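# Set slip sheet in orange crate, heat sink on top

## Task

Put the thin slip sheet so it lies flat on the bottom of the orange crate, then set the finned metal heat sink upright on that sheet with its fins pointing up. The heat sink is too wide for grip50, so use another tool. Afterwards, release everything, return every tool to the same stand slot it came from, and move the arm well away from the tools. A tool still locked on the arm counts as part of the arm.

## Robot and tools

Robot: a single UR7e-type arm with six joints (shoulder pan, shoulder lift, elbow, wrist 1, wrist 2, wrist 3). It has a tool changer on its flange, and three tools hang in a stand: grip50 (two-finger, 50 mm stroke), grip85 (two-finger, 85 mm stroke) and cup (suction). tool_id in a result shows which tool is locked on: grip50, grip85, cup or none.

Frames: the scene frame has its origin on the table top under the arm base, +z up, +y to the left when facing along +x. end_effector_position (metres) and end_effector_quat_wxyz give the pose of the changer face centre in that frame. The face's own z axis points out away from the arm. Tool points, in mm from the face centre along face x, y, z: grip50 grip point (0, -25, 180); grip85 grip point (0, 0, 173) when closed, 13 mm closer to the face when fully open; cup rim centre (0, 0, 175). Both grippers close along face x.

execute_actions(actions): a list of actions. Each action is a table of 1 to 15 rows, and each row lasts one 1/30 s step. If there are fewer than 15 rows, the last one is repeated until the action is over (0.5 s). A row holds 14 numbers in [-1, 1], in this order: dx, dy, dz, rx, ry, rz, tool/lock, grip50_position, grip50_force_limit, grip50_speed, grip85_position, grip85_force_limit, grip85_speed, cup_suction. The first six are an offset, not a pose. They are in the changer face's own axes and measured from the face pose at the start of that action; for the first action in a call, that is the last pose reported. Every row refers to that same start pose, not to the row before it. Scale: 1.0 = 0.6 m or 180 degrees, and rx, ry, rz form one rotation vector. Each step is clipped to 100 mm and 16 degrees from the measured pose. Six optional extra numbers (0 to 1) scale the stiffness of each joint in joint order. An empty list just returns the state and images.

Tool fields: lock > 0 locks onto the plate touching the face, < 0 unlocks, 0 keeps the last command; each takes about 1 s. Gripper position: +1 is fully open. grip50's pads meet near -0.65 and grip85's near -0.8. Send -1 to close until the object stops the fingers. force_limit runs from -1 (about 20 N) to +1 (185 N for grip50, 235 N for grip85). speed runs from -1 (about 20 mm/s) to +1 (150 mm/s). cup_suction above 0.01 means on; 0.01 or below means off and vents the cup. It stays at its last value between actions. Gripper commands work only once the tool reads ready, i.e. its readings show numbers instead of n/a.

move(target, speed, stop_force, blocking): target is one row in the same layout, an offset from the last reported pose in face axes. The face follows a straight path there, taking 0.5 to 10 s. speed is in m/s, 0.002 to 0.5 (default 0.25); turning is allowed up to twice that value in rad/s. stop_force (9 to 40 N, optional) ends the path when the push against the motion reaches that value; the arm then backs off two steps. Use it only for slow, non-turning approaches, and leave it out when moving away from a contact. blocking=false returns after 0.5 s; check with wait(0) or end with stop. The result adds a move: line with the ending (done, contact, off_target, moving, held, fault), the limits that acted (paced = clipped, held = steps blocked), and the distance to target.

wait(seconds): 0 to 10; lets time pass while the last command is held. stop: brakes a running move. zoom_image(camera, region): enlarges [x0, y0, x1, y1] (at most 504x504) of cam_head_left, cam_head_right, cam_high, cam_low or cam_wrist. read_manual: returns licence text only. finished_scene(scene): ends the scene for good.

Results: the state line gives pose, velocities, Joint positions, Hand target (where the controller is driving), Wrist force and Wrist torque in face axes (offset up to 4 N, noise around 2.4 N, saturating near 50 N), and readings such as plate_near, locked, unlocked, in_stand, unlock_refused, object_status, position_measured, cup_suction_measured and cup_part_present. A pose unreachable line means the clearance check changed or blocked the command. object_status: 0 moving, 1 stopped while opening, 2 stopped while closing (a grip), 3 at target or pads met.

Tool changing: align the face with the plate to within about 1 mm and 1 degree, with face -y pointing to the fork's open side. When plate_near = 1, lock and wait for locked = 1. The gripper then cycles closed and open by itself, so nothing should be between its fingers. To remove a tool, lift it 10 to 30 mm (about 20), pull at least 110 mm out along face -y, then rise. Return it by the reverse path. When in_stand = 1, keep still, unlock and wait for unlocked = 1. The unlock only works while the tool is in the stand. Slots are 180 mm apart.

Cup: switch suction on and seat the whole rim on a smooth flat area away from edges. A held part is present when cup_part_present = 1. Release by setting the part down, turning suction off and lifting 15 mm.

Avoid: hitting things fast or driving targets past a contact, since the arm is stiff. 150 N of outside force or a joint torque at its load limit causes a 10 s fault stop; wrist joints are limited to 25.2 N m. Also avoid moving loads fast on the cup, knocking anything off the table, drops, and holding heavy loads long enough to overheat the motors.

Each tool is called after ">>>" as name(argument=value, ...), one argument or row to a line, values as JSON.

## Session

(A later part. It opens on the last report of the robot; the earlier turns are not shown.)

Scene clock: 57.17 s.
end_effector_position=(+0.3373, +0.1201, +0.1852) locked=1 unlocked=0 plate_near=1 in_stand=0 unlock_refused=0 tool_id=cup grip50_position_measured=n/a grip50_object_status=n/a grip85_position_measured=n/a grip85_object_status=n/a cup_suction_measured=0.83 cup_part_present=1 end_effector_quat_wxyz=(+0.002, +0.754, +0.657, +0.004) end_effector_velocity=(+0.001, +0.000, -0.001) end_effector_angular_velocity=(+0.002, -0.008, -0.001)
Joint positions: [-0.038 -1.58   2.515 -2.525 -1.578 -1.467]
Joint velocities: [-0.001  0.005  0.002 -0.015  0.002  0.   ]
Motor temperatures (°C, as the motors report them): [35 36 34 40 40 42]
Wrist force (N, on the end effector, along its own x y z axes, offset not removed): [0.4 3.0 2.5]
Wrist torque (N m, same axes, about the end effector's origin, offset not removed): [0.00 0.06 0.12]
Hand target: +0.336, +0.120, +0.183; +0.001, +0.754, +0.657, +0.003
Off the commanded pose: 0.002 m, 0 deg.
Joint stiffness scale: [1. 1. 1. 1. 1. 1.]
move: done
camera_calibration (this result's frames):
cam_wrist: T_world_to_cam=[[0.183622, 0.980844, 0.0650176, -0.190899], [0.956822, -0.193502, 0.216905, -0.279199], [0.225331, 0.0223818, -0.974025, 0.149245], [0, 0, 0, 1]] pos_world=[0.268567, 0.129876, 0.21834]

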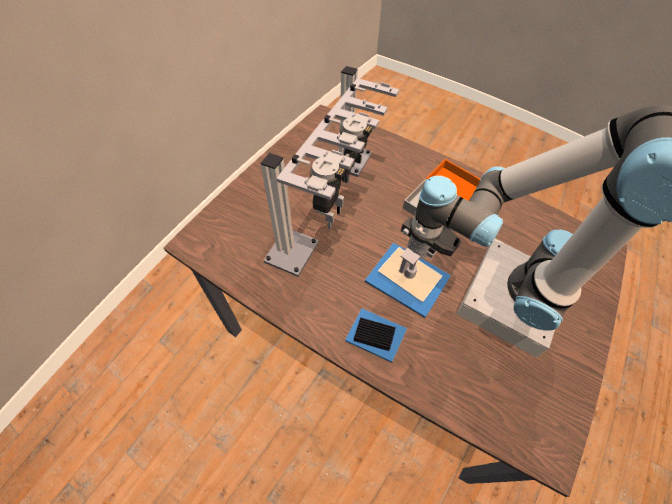

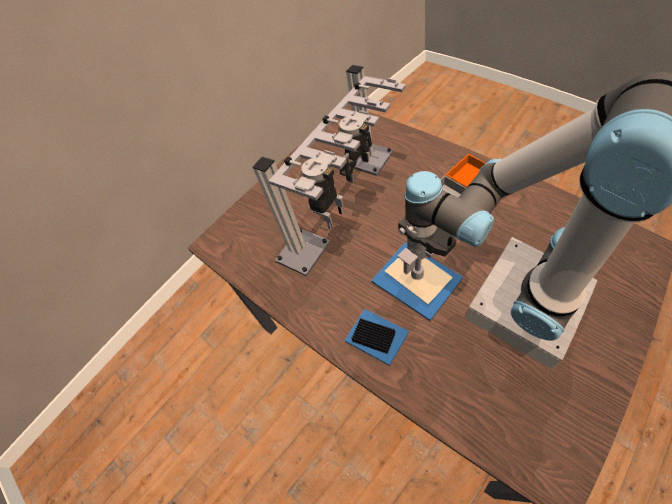

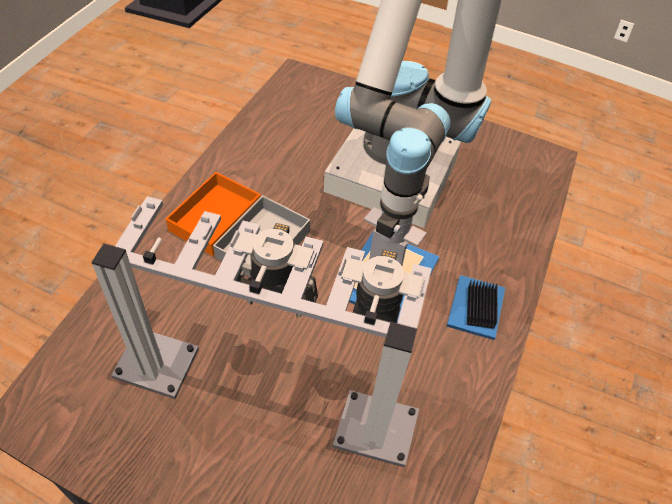

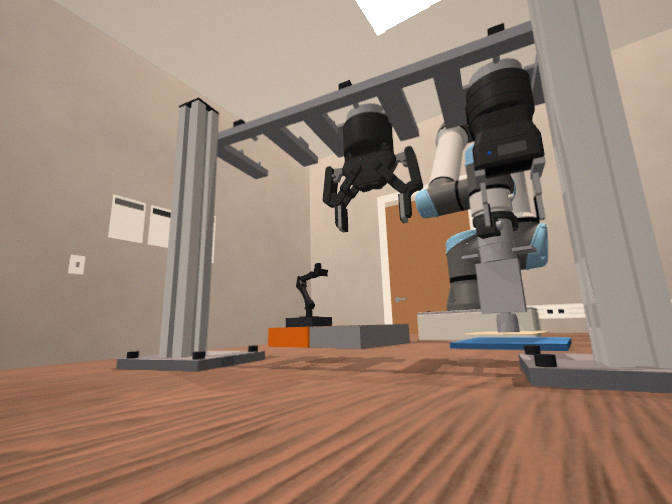

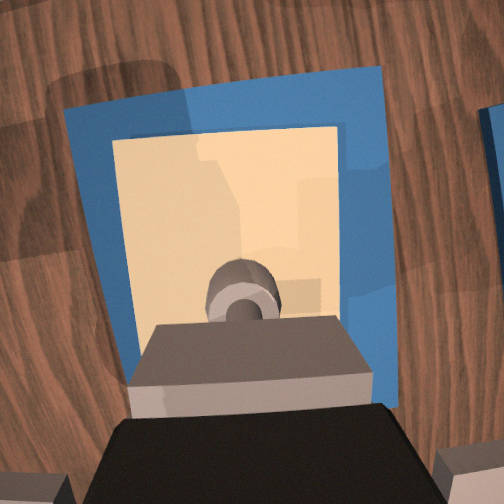

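>>> move(
  target=[0,0,-0.11,0.002,0,0,0,1,0,0,1,0,0,1],
  speed=0.15,
)

>>> move(
  target=[-0.70,0.127,0,0,0,0,0,1,0,0,1,0,0,1],
)

>>> move(
  target=[0,0,0.045,0,0,0,0,1,0,0,1,0,0,1],
  speed=0.1,
)

Scene clock: 61.13 s.
end_effector_position=(+0.3354, +0.1198, +0.2488) locked=1 unlocked=0 plate_near=1 in_stand=0 unlock_refused=0 tool_id=cup grip50_position_measured=n/a grip50_object_status=n/a grip85_position_measured=n/a grip85_object_status=n/a cup_suction_measured=0.91 cup_part_present=1 end_effector_quat_wxyz=(-0.001, +0.754, +0.657, +0.001) end_effector_velocity=(-0.001, +0.000, +0.001) end_effector_angular_velocity=(+0.001, +0.012, +0.000)
Joint positions: [-0.037 -1.758  2.428 -2.25  -1.578 -1.466]
Joint velocities: [-0.    -0.004 -0.005  0.022  0.001 -0.   ]
Motor temperatures (°C, as the motors report them): [35 36 34 40 40 42]
Wrist force (N, on the end effector, along its own x y z axes, offset not removed): [0.7 3.4 3.4]
Wrist torque (N m, same axes, about the end effector's origin, offset not removed): [0.08 0.08 0.24]
Hand target: +0.337, +0.120, +0.251; -0.000, +0.754, +0.657, +0.002
Off the commanded pose: 0.003 m, 0 deg.
Joint stiffness scale: [1. 1. 1. 1. 1. 1.]
move: done
camera_calibration (this result's frames):
cam_wrist: T_world_to_cam=[[0.185054, 0.980675, 0.0634907, -0.194533], [0.958814, -0.19434, 0.207142, -0.289397], [0.215478, 0.0225432, -0.976248, 0.215471], [0, 0, 0, 1]] pos_world=[0.267048, 0.129675, 0.282651]

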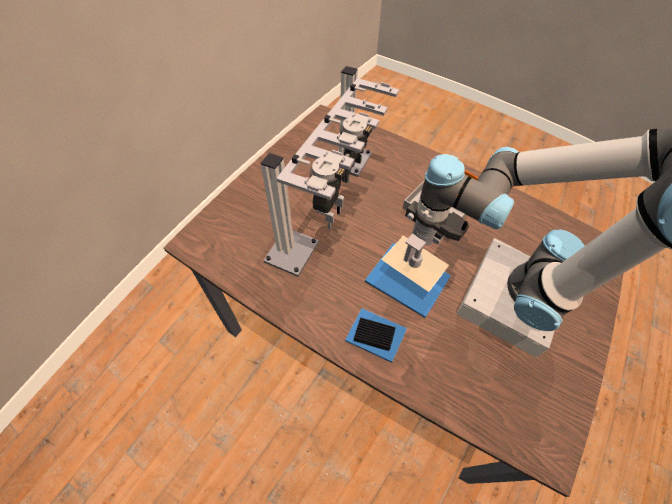

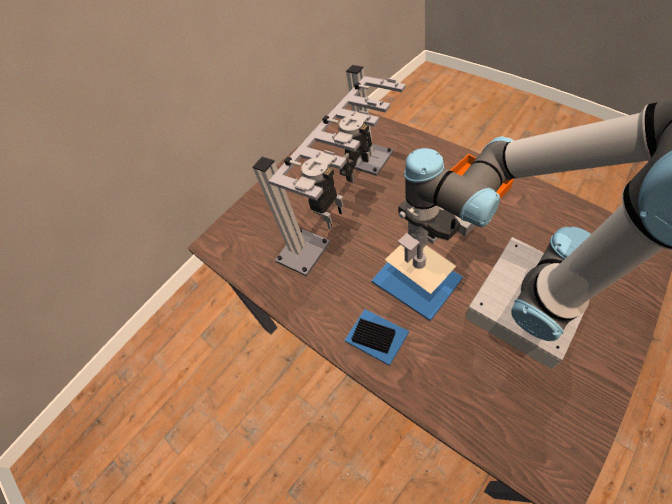

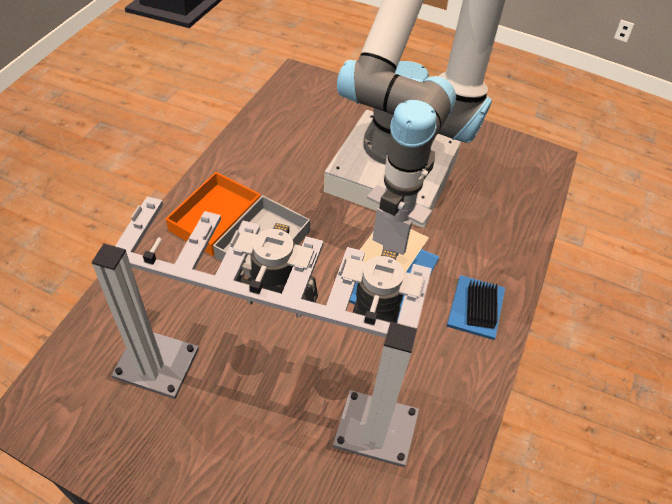

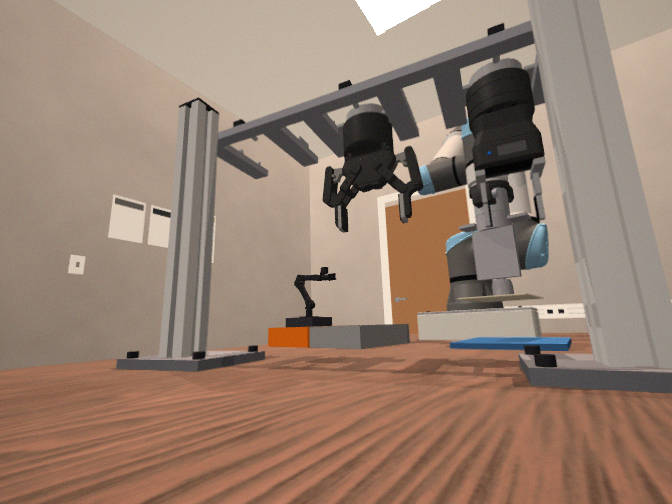

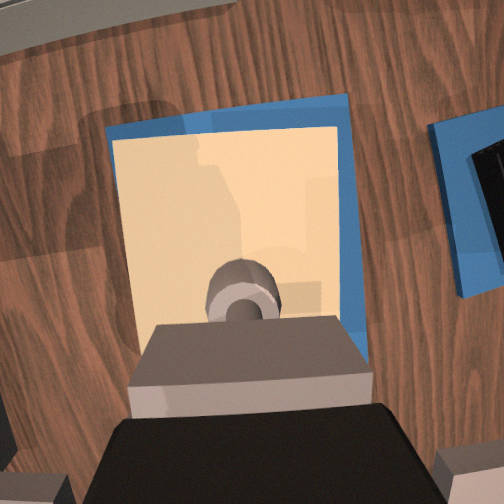

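Scene clock: 63.53 s.
end_effector_position=(+0.3528, -0.3044, +0.2474) locked=1 unlocked=0 plate_near=1 in_stand=0 unlock_refused=0 tool_id=cup grip50_position_measured=n/a grip50_object_status=n/a grip85_position_measured=n/a grip85_object_status=n/a cup_suction_measured=0.91 cup_part_present=1 end_effector_quat_wxyz=(-0.002, +0.754, +0.657, +0.002) end_effector_velocity=(+0.001, -0.002, +0.000) end_effector_angular_velocity=(-0.001, -0.001, +0.003)
Joint positions: [-1.01  -1.483  2.162 -2.259 -1.565 -2.44 ]
Joint velocities: [-0.     0.005 -0.007  0.001  0.    -0.004]
Motor temperatures (°C, as the motors report them): [35 36 34 40 40 42]
Wrist force (N, on the end effector, along its own x y z axes, offset not removed): [0.6 3.1 2.8]
Wrist torque (N m, same axes, about the end effector's origin, offset not removed): [0.00 0.11 0.25]
Hand target: +0.353, -0.306, +0.248; -0.002, +0.754, +0.657, +0.002
Off the commanded pose: 0.002 m, 0 deg.
Joint stiffness scale: [1. 1. 1. 1. 1. 1.]
move: done
camera_calibration (this result's frames):
cam_wrist: T_world_to_cam=[[0.184658, 0.98056, 0.0663559, 0.217787], [0.958779, -0.19457, 0.207088, -0.388271], [0.215973, 0.0253802, -0.976069, 0.220516], [0, 0, 0, 1]] pos_world=[0.284425, -0.294696, 0.281193]

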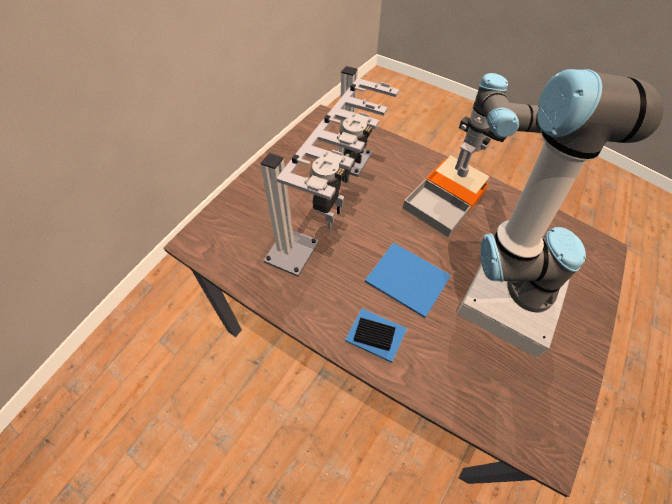

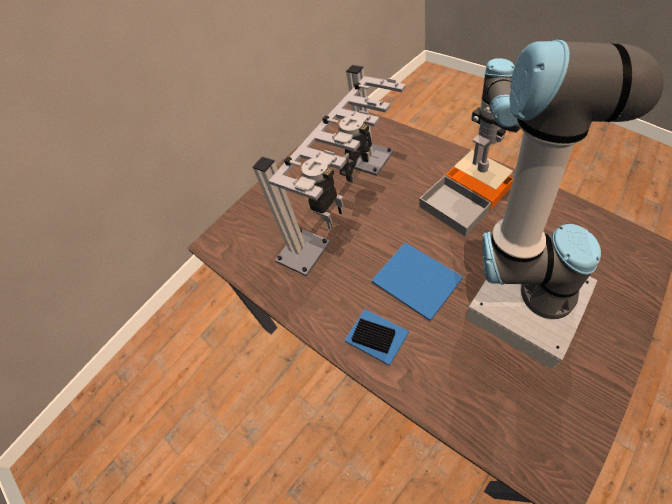

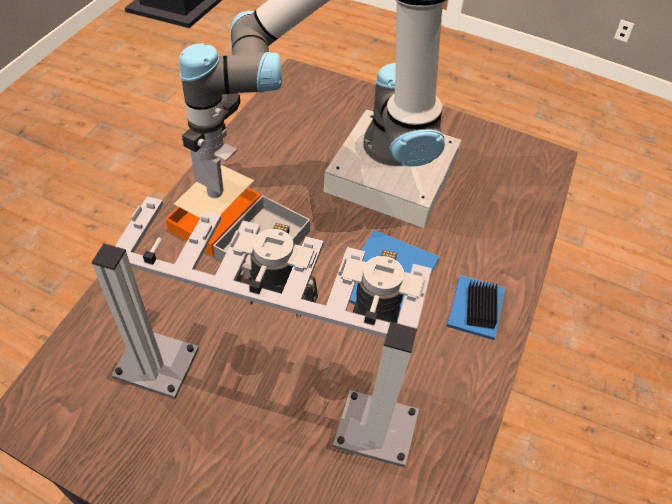

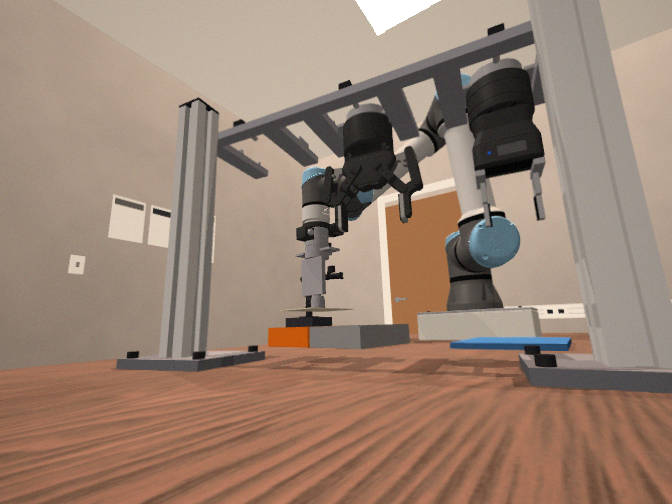

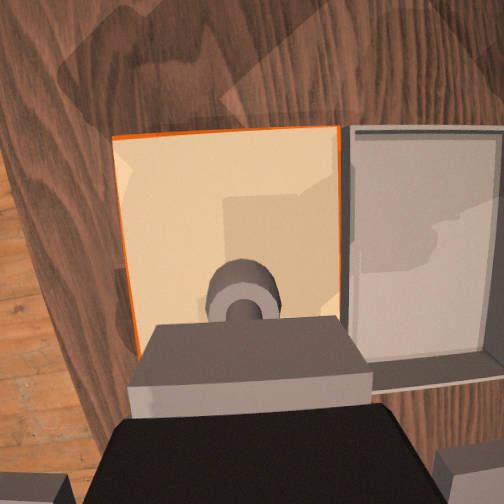

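Scene clock: 64.43 s.
end_effector_position=(+0.3533, -0.3053, +0.2226) locked=1 unlocked=0 plate_near=1 in_stand=0 unlock_refused=0 tool_id=cup grip50_position_measured=n/a grip50_object_status=n/a grip85_position_measured=n/a grip85_object_status=n/a cup_suction_measured=0.91 cup_part_present=1 end_effector_quat_wxyz=(-0.000, +0.754, +0.657, +0.001) end_effector_velocity=(+0.001, -0.002, +0.001) end_effector_angular_velocity=(-0.014, -0.008, +0.000)
Joint positions: [-1.01  -1.434  2.19  -2.339 -1.565 -2.44 ]
Joint velocities: [ 0.     0.001  0.    -0.017 -0.001 -0.   ]
Motor temperatures (°C, as the motors report them): [35 36 34 40 40 42]
Wrist force (N, on the end effector, along its own x y z axes, offset not removed): [-0.9 4.0 2.7]
Wrist torque (N m, same axes, about the end effector's origin, offset not removed): [0.08 0.20 0.22]
Hand target: +0.353, -0.304, +0.220; -0.002, +0.754, +0.657, +0.002
Off the commanded pose: 0.003 m, 0 deg.
Joint stiffness scale: [1. 1. 1. 1. 1. 1.]
move: done
camera_calibration (this result's frames):
cam_wrist: T_world_to_cam=[[0.184406, 0.980774, 0.0638476, 0.22097], [0.958416, -0.193837, 0.20944, -0.383979], [0.21779, 0.0225705, -0.975735, 0.194686], [0, 0, 0, 1]] pos_world=[0.284863, -0.295545, 0.256274]

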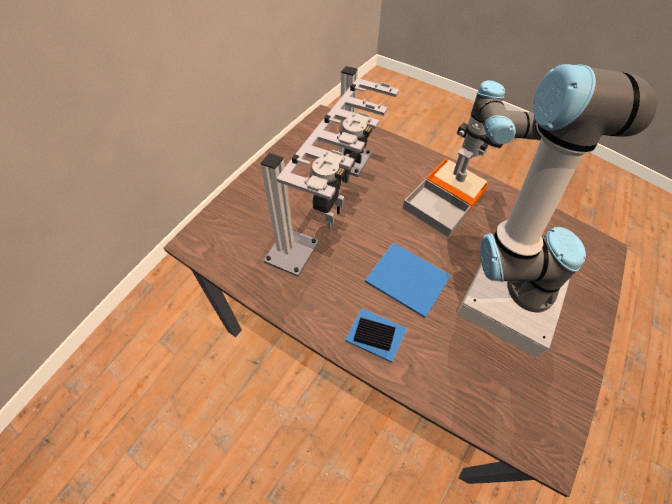

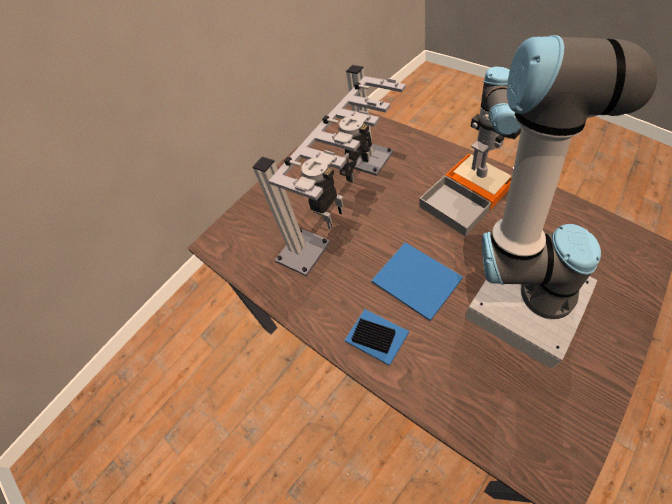

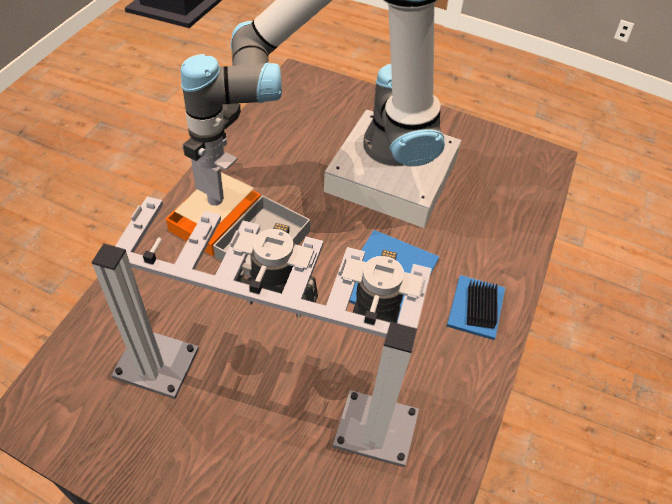

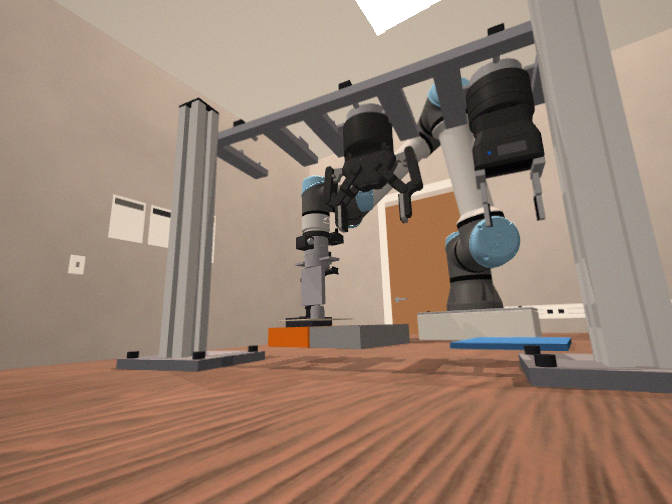

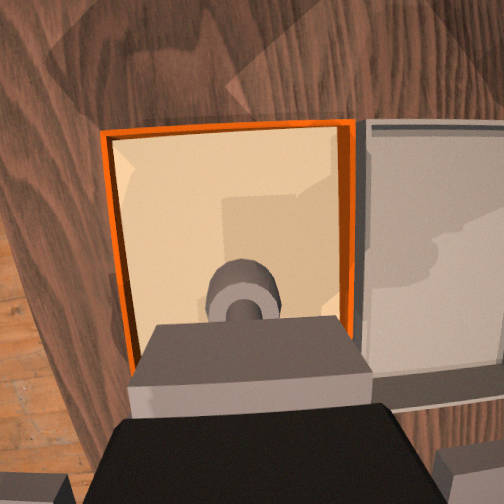

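Shift +7 mm y, +2 mm x, slight turn.

>>> move(
  target=[0.004,0.012,0.01,0,0,0.004,0,1,0,0,1,0,0,1],
  speed=0.05,
)

>>> move(
  target=[0,0,0.085,0,0,0,0,1,0,0,1,0,0,1],
  speed=0.025,
  stop_force=10,
)

Scene clock: 67.67 s.
end_effector_position=(+0.3591, -0.3032, +0.2162) locked=1 unlocked=0 plate_near=1 in_stand=0 unlock_refused=0 tool_id=cup grip50_position_measured=n/a grip50_object_status=n/a grip85_position_measured=n/a grip85_object_status=n/a cup_suction_measured=0.91 cup_part_present=1 end_effector_quat_wxyz=(-0.002, +0.758, +0.652, +0.002) end_effector_velocity=(+0.002, -0.000, +0.000) end_effector_angular_velocity=(-0.004, -0.003, -0.008)
Joint positions: [-0.997 -1.414  2.187 -2.354 -1.565 -2.413]
Joint velocities: [ 0.003  0.003 -0.002 -0.006 -0.     0.011]
Motor temperatures (°C, as the motors report them): [35 36 34 40 40 42]
Wrist force (N, on the end effector, along its own x y z axes, offset not removed): [0.9 3.5 2.1]
Wrist torque (N m, same axes, about the end effector's origin, offset not removed): [0.05 0.04 0.25]
Hand target: +0.361, -0.304, +0.217; -0.000, +0.758, +0.652, +0.001
Off the commanded pose: 0.002 m, 0 deg.
Joint stiffness scale: [1. 1. 1. 1. 1. 1.]
move: done
camera_calibration (this result's frames):
cam_wrist: T_world_to_cam=[[0.197092, 0.978175, 0.0657938, 0.212424], [0.95611, -0.20662, 0.207755, -0.390481], [0.216815, 0.0219592, -0.975966, 0.187329], [0, 0, 0, 1]] pos_world=[0.29086, -0.292583, 0.249975]

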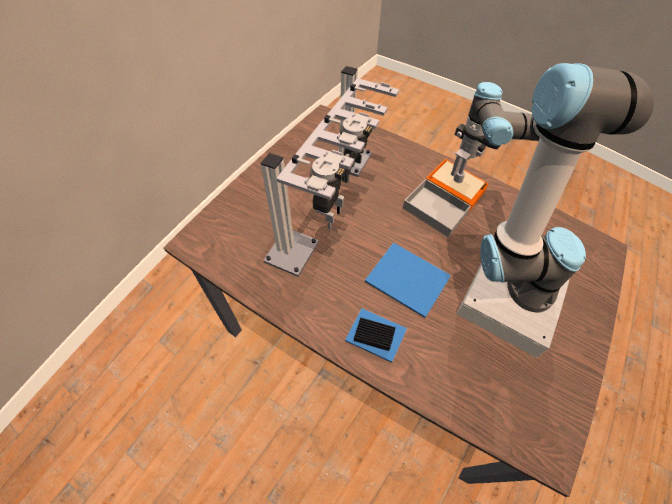

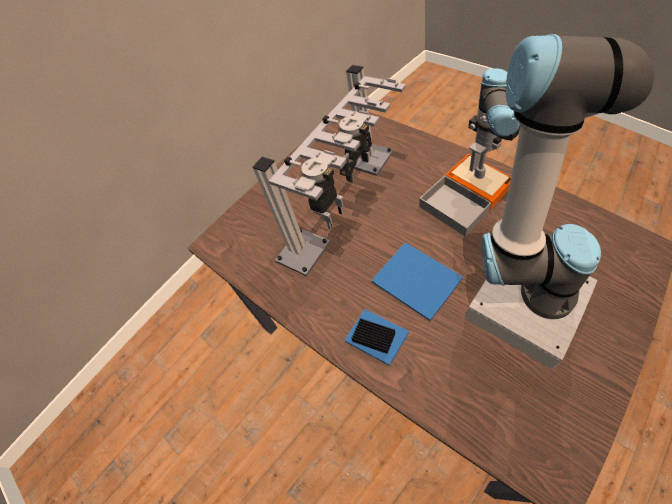

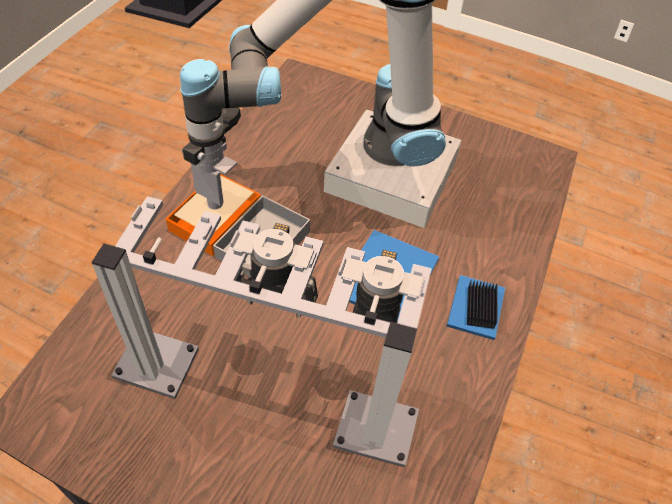

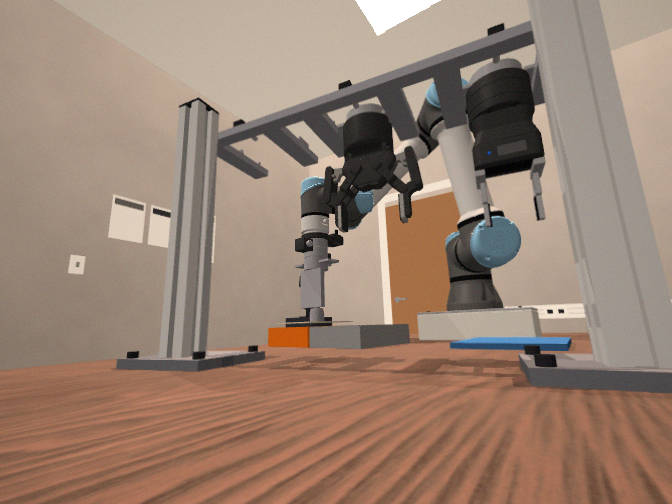

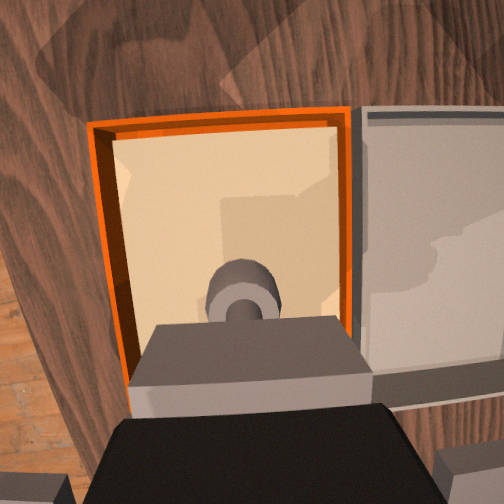

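Scene clock: 70.07 s.
end_effector_position=(+0.3598, -0.3045, +0.1674) locked=1 unlocked=0 plate_near=1 in_stand=0 unlock_refused=0 tool_id=cup grip50_position_measured=n/a grip50_object_status=n/a grip85_position_measured=n/a grip85_object_status=n/a cup_suction_measured=0.91 cup_part_present=1 end_effector_quat_wxyz=(+0.000, +0.758, +0.652, +0.001) end_effector_velocity=(+0.001, -0.002, +0.002) end_effector_angular_velocity=(-0.012, -0.008, +0.000)
Joint positions: [-0.996 -1.303  2.228 -2.51  -1.565 -2.413]
Joint velocities: [ 0.    -0.001 -0.001 -0.013 -0.    -0.   ]
Motor temperatures (°C, as the motors report them): [35 36 34 40 40 42]
Wrist force (N, on the end effector, along its own x y z axes, offset not removed): [-0.2 2.7 1.9]
Wrist torque (N m, same axes, about the end effector's origin, offset not removed): [0.13 0.23 0.24]
Hand target: +0.359, -0.303, +0.165; -0.002, +0.758, +0.652, +0.002
Off the commanded pose: 0.003 m, 0 deg.
Joint stiffness scale: [1. 1. 1. 1. 1. 1.]
move: done
camera_calibration (this result's frames):
cam_wrist: T_world_to_cam=[[0.197304, 0.978315, 0.0630214, 0.217172], [0.95559, -0.206279, 0.210469, -0.381427], [0.218905, 0.0186962, -0.975567, 0.137742], [0, 0, 0, 1]] pos_world=[0.291486, -0.293718, 0.200969]

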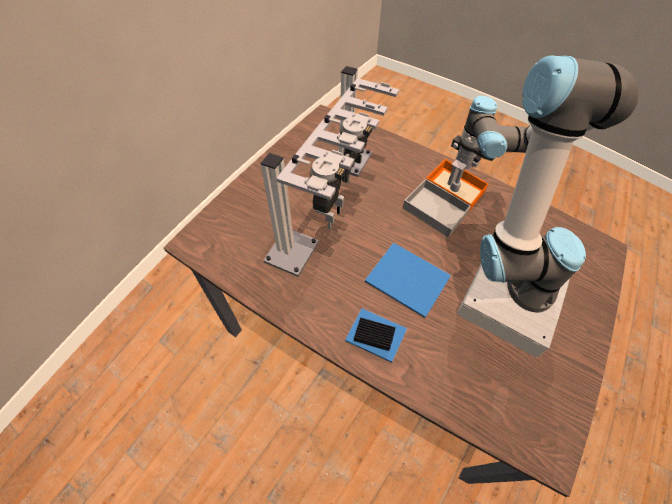

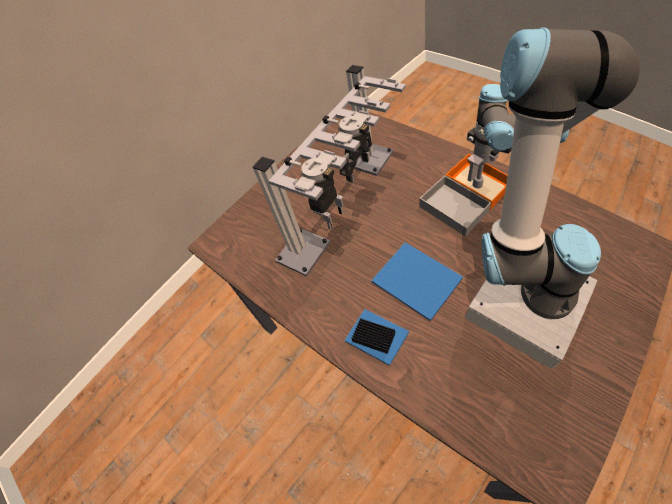

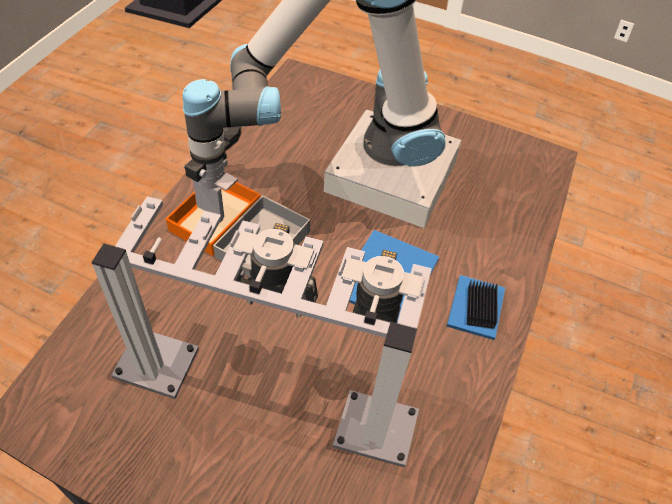

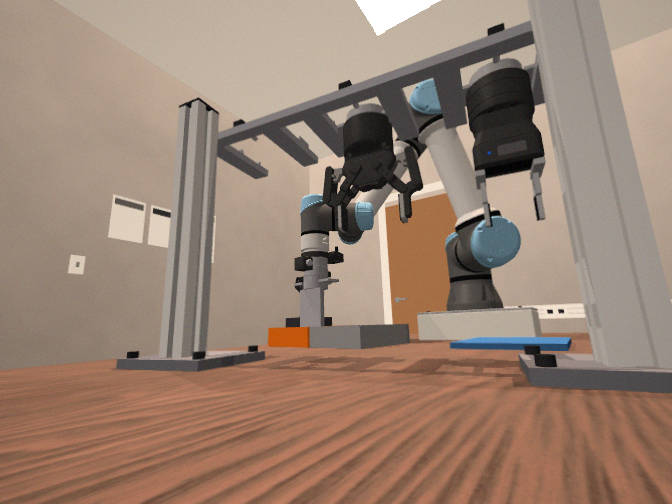

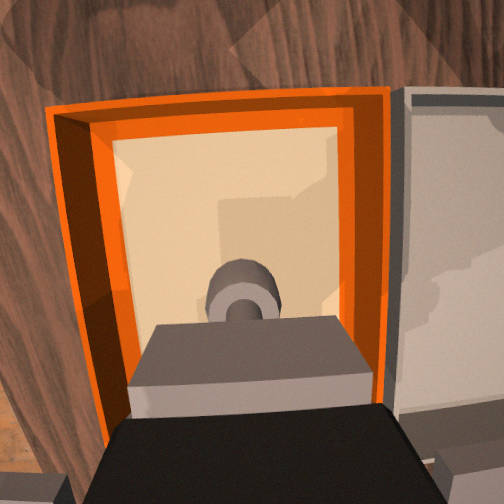

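>>> execute_actions(
  actions=[
    [[0,0,0,0,0,0,0,1,0,0,1,0,0,0]],
    [[0,0,-0.01,0,0,0,0,1,0,0,1,0,0,0]],
  ],
)

>>> move(
  target=[0,0,-0.13,0,0,0,0,1,0,0,1,0,0,0],
  speed=0.15,
)

>>> move(
  target=[0.21,0.2245,-0.225,0,0,-0.0925,0,1,0,0,1,0,0,0],
)

Scene clock: 74.00 s.
end_effector_position=(+0.3599, -0.3046, +0.1754) locked=1 unlocked=0 plate_near=1 in_stand=0 unlock_refused=0 tool_id=cup grip50_position_measured=n/a grip50_object_status=n/a grip85_position_measured=n/a grip85_object_status=n/a cup_suction_measured=0.00 cup_part_present=0 end_effector_quat_wxyz=(+0.004, +0.758, +0.652, +0.001) end_effector_velocity=(+0.001, -0.000, +0.001) end_effector_angular_velocity=(+0.001, +0.001, +0.000)
Joint positions: [-0.996 -1.322  2.225 -2.495 -1.565 -2.413]
Joint velocities: [ 0.001 -0.001 -0.003  0.005 -0.     0.   ]
Motor temperatures (°C, as the motors report them): [35 36 34 40 40 42]
Wrist force (N, on the end effector, along its own x y z axes, offset not removed): [1.3 4.1 -4.5]
Wrist torque (N m, same axes, about the end effector's origin, offset not removed): [0.19 0.10 0.19]
Hand target: +0.360, -0.305, +0.176; +0.004, +0.758, +0.652, +0.001
Off the commanded pose: 0.001 m, 0 deg.
Joint stiffness scale: [1. 1. 1. 1. 1. 1.]
camera_calibration (this result's frames):
cam_wrist: T_world_to_cam=[[0.197041, 0.978687, 0.0578481, 0.217878], [0.954746, -0.20496, 0.215524, -0.383426], [0.222787, 0.0127631, -0.974784, 0.142209], [0, 0, 0, 1]] pos_world=[0.291461, -0.293636, 0.208656]

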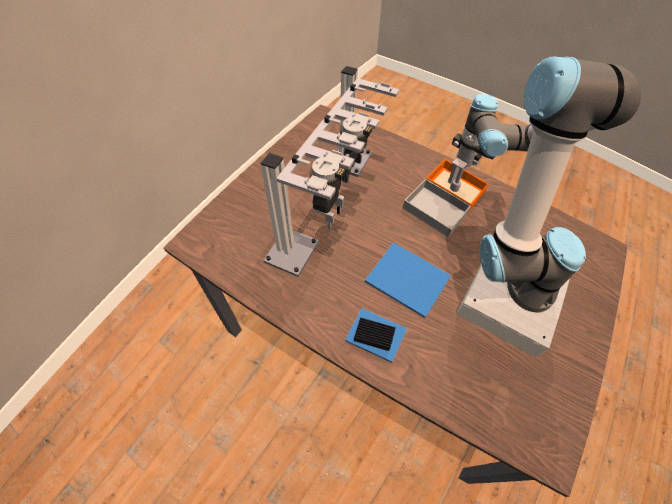

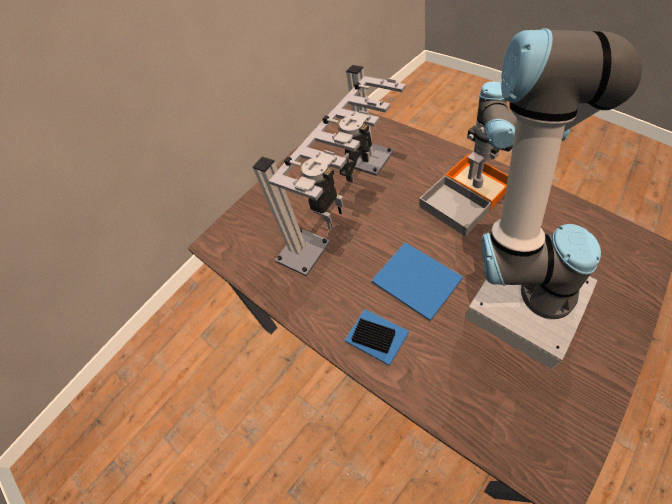

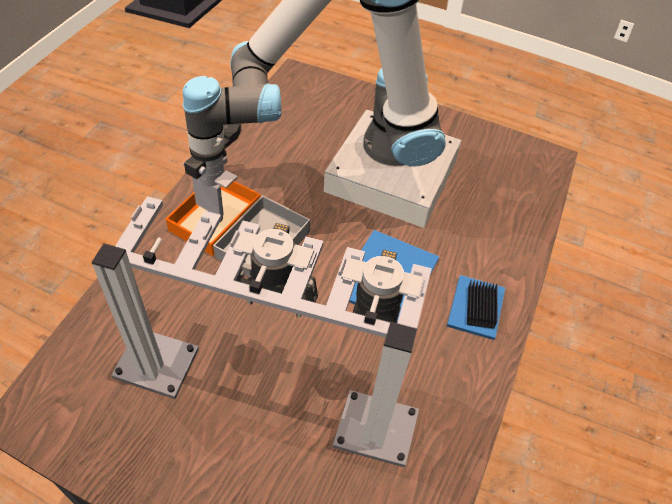

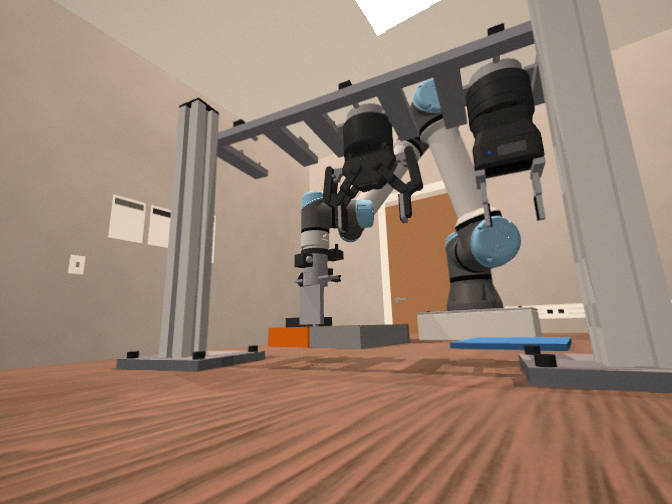

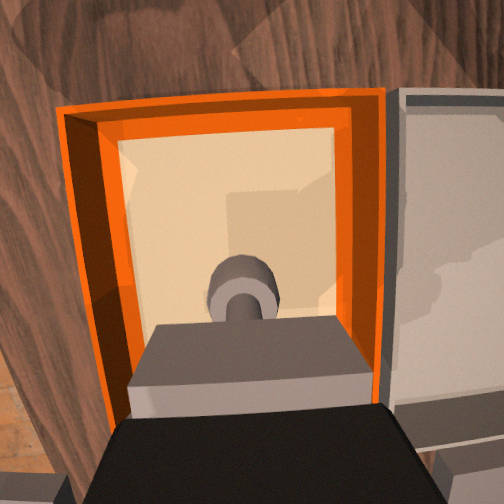

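Scene clock: 75.13 s.
end_effector_position=(+0.3590, -0.3027, +0.2508) locked=1 unlocked=0 plate_near=1 in_stand=0 unlock_refused=0 tool_id=cup grip50_position_measured=n/a grip50_object_status=n/a grip85_position_measured=n/a grip85_object_status=n/a cup_suction_measured=0.00 cup_part_present=0 end_effector_quat_wxyz=(+0.002, +0.758, +0.652, +0.001) end_effector_velocity=(-0.001, +0.001, +0.000) end_effector_angular_velocity=(+0.009, +0.006, -0.000)
Joint positions: [-0.996 -1.482  2.153 -2.258 -1.565 -2.413]
Joint velocities: [-0.    -0.001 -0.003  0.015  0.    -0.   ]
Motor temperatures (°C, as the motors report them): [35 36 34 40 40 42]
Wrist force (N, on the end effector, along its own x y z axes, offset not removed): [-0.1 3.6 2.5]
Wrist torque (N m, same axes, about the end effector's origin, offset not removed): [0.04 0.10 0.22]
Hand target: +0.359, -0.304, +0.253; +0.004, +0.758, +0.652, +0.001
Off the commanded pose: 0.003 m, 0 deg.
Joint stiffness scale: [1. 1. 1. 1. 1. 1.]
move: done
camera_calibration (this result's frames):
cam_wrist: T_world_to_cam=[[0.196788, 0.978556, 0.0608483, 0.211182], [0.955323, -0.205336, 0.212593, -0.397989], [0.220528, 0.016294, -0.975245, 0.217895], [0, 0, 0, 1]] pos_world=[0.290597, -0.291925, 0.28426]

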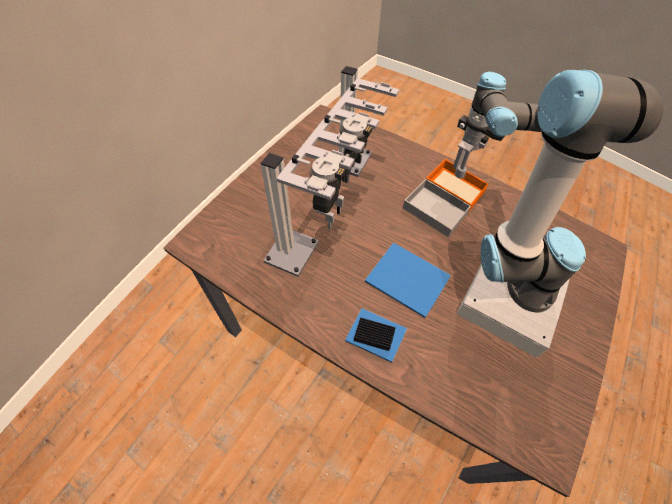

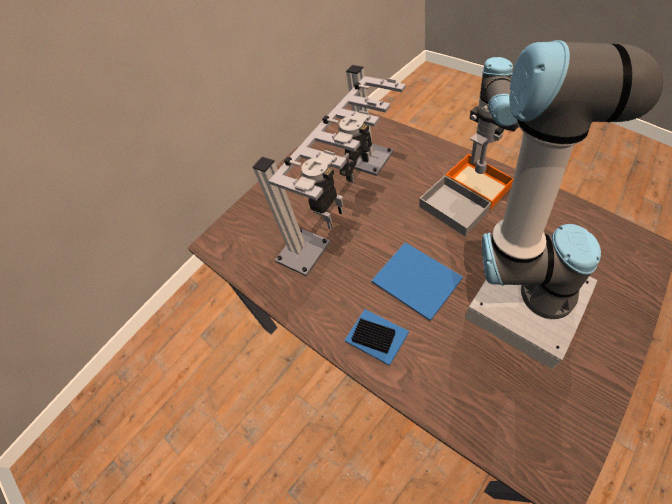

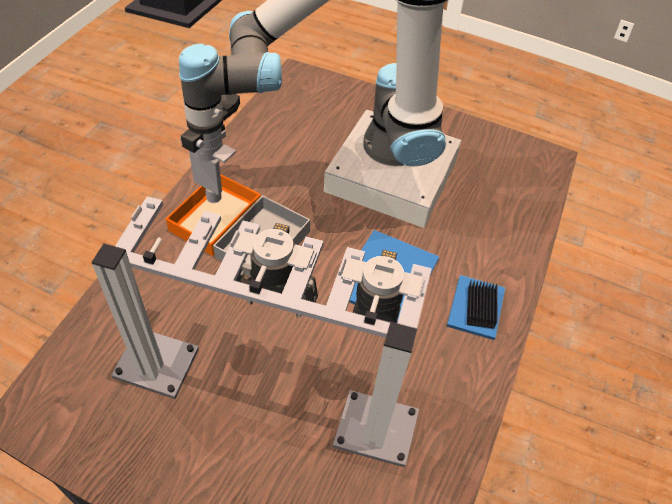

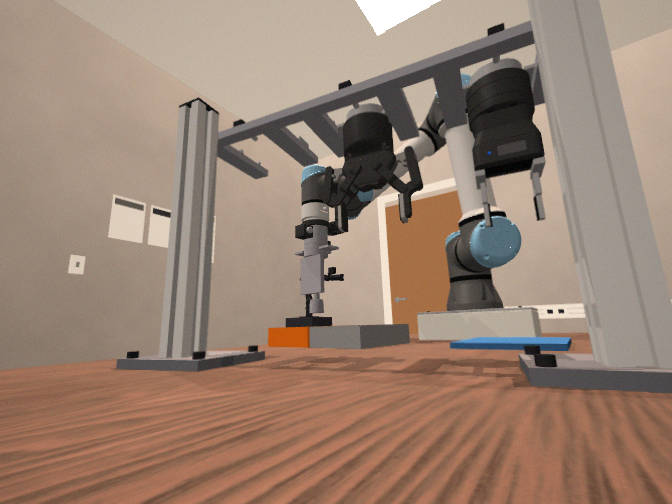

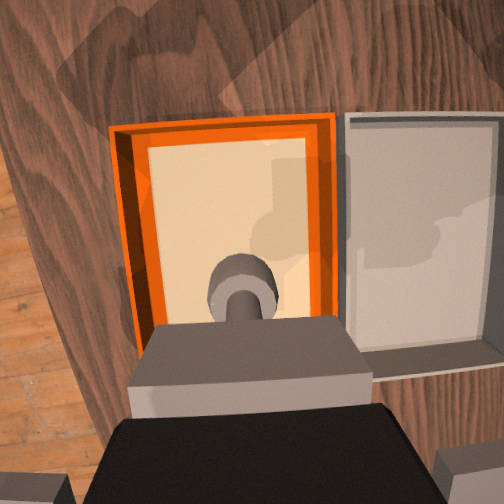

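Scene clock: 76.70 s.
end_effector_position=(+0.5088, -0.1984, +0.3854) locked=1 unlocked=0 plate_near=1 in_stand=0 unlock_refused=0 tool_id=cup grip50_position_measured=n/a grip50_object_status=n/a grip85_position_measured=n/a grip85_object_status=n/a cup_suction_measured=0.00 cup_part_present=0 end_effector_quat_wxyz=(+0.002, +0.656, +0.755, +0.001) end_effector_velocity=(+0.001, +0.002, +0.003) end_effector_angular_velocity=(+0.003, +0.007, +0.002)
Joint positions: [-0.621 -1.463  1.741 -1.867 -1.572 -2.327]
Joint velocities: [ 0.005  0.002 -0.011  0.016 -0.002  0.003]
Motor temperatures (°C, as the motors report them): [35 36 34 40 40 42]
Wrist force (N, on the end effector, along its own x y z axes, offset not removed): [0.1 2.4 2.0]
Wrist torque (N m, same axes, about the end effector's origin, offset not removed): [-0.02 0.11 0.21]
Hand target: +0.510, -0.198, +0.386; +0.002, +0.655, +0.755, +0.000
Off the commanded pose: 0.002 m, 0 deg.
Joint stiffness scale: [1. 1. 1. 1. 1. 1.]
move: done
camera_calibration (this result's frames):
cam_wrist: T_world_to_cam=[[-0.0902879, 0.994147, 0.0593324, 0.221177], [0.974319, 0.0758335, 0.212019, -0.501967], [0.206278, 0.0769514, -0.975463, 0.333806], [0, 0, 0, 1]] pos_world=[0.440188, -0.207503, 0.418918]

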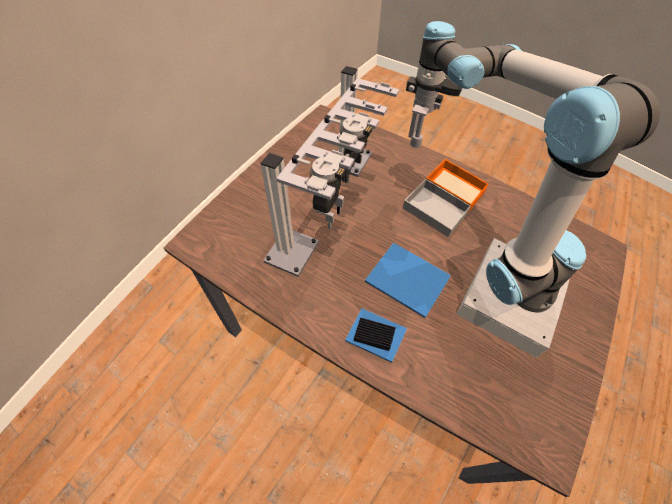

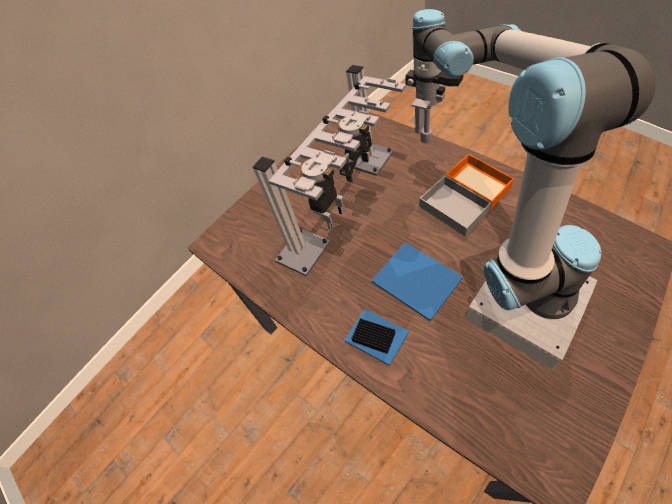

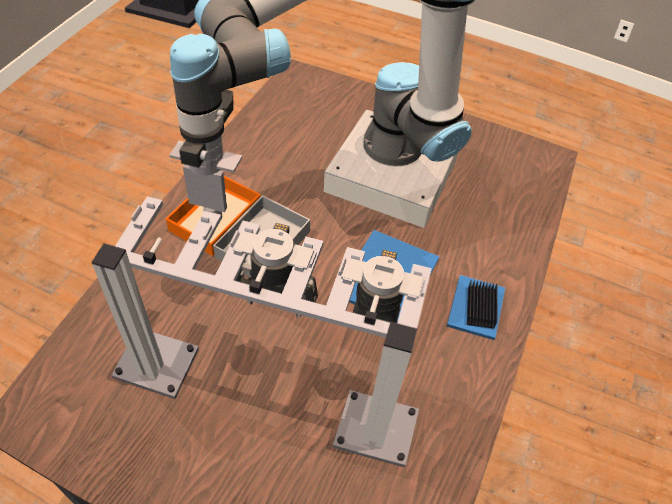

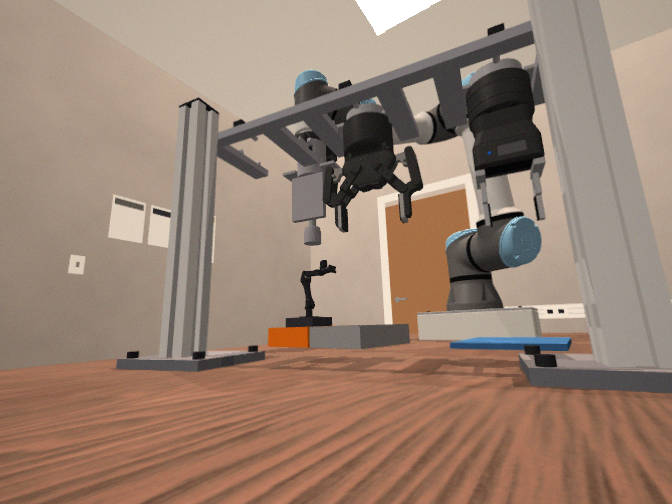

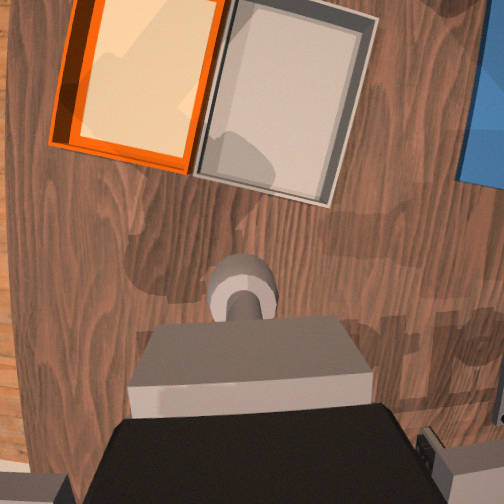

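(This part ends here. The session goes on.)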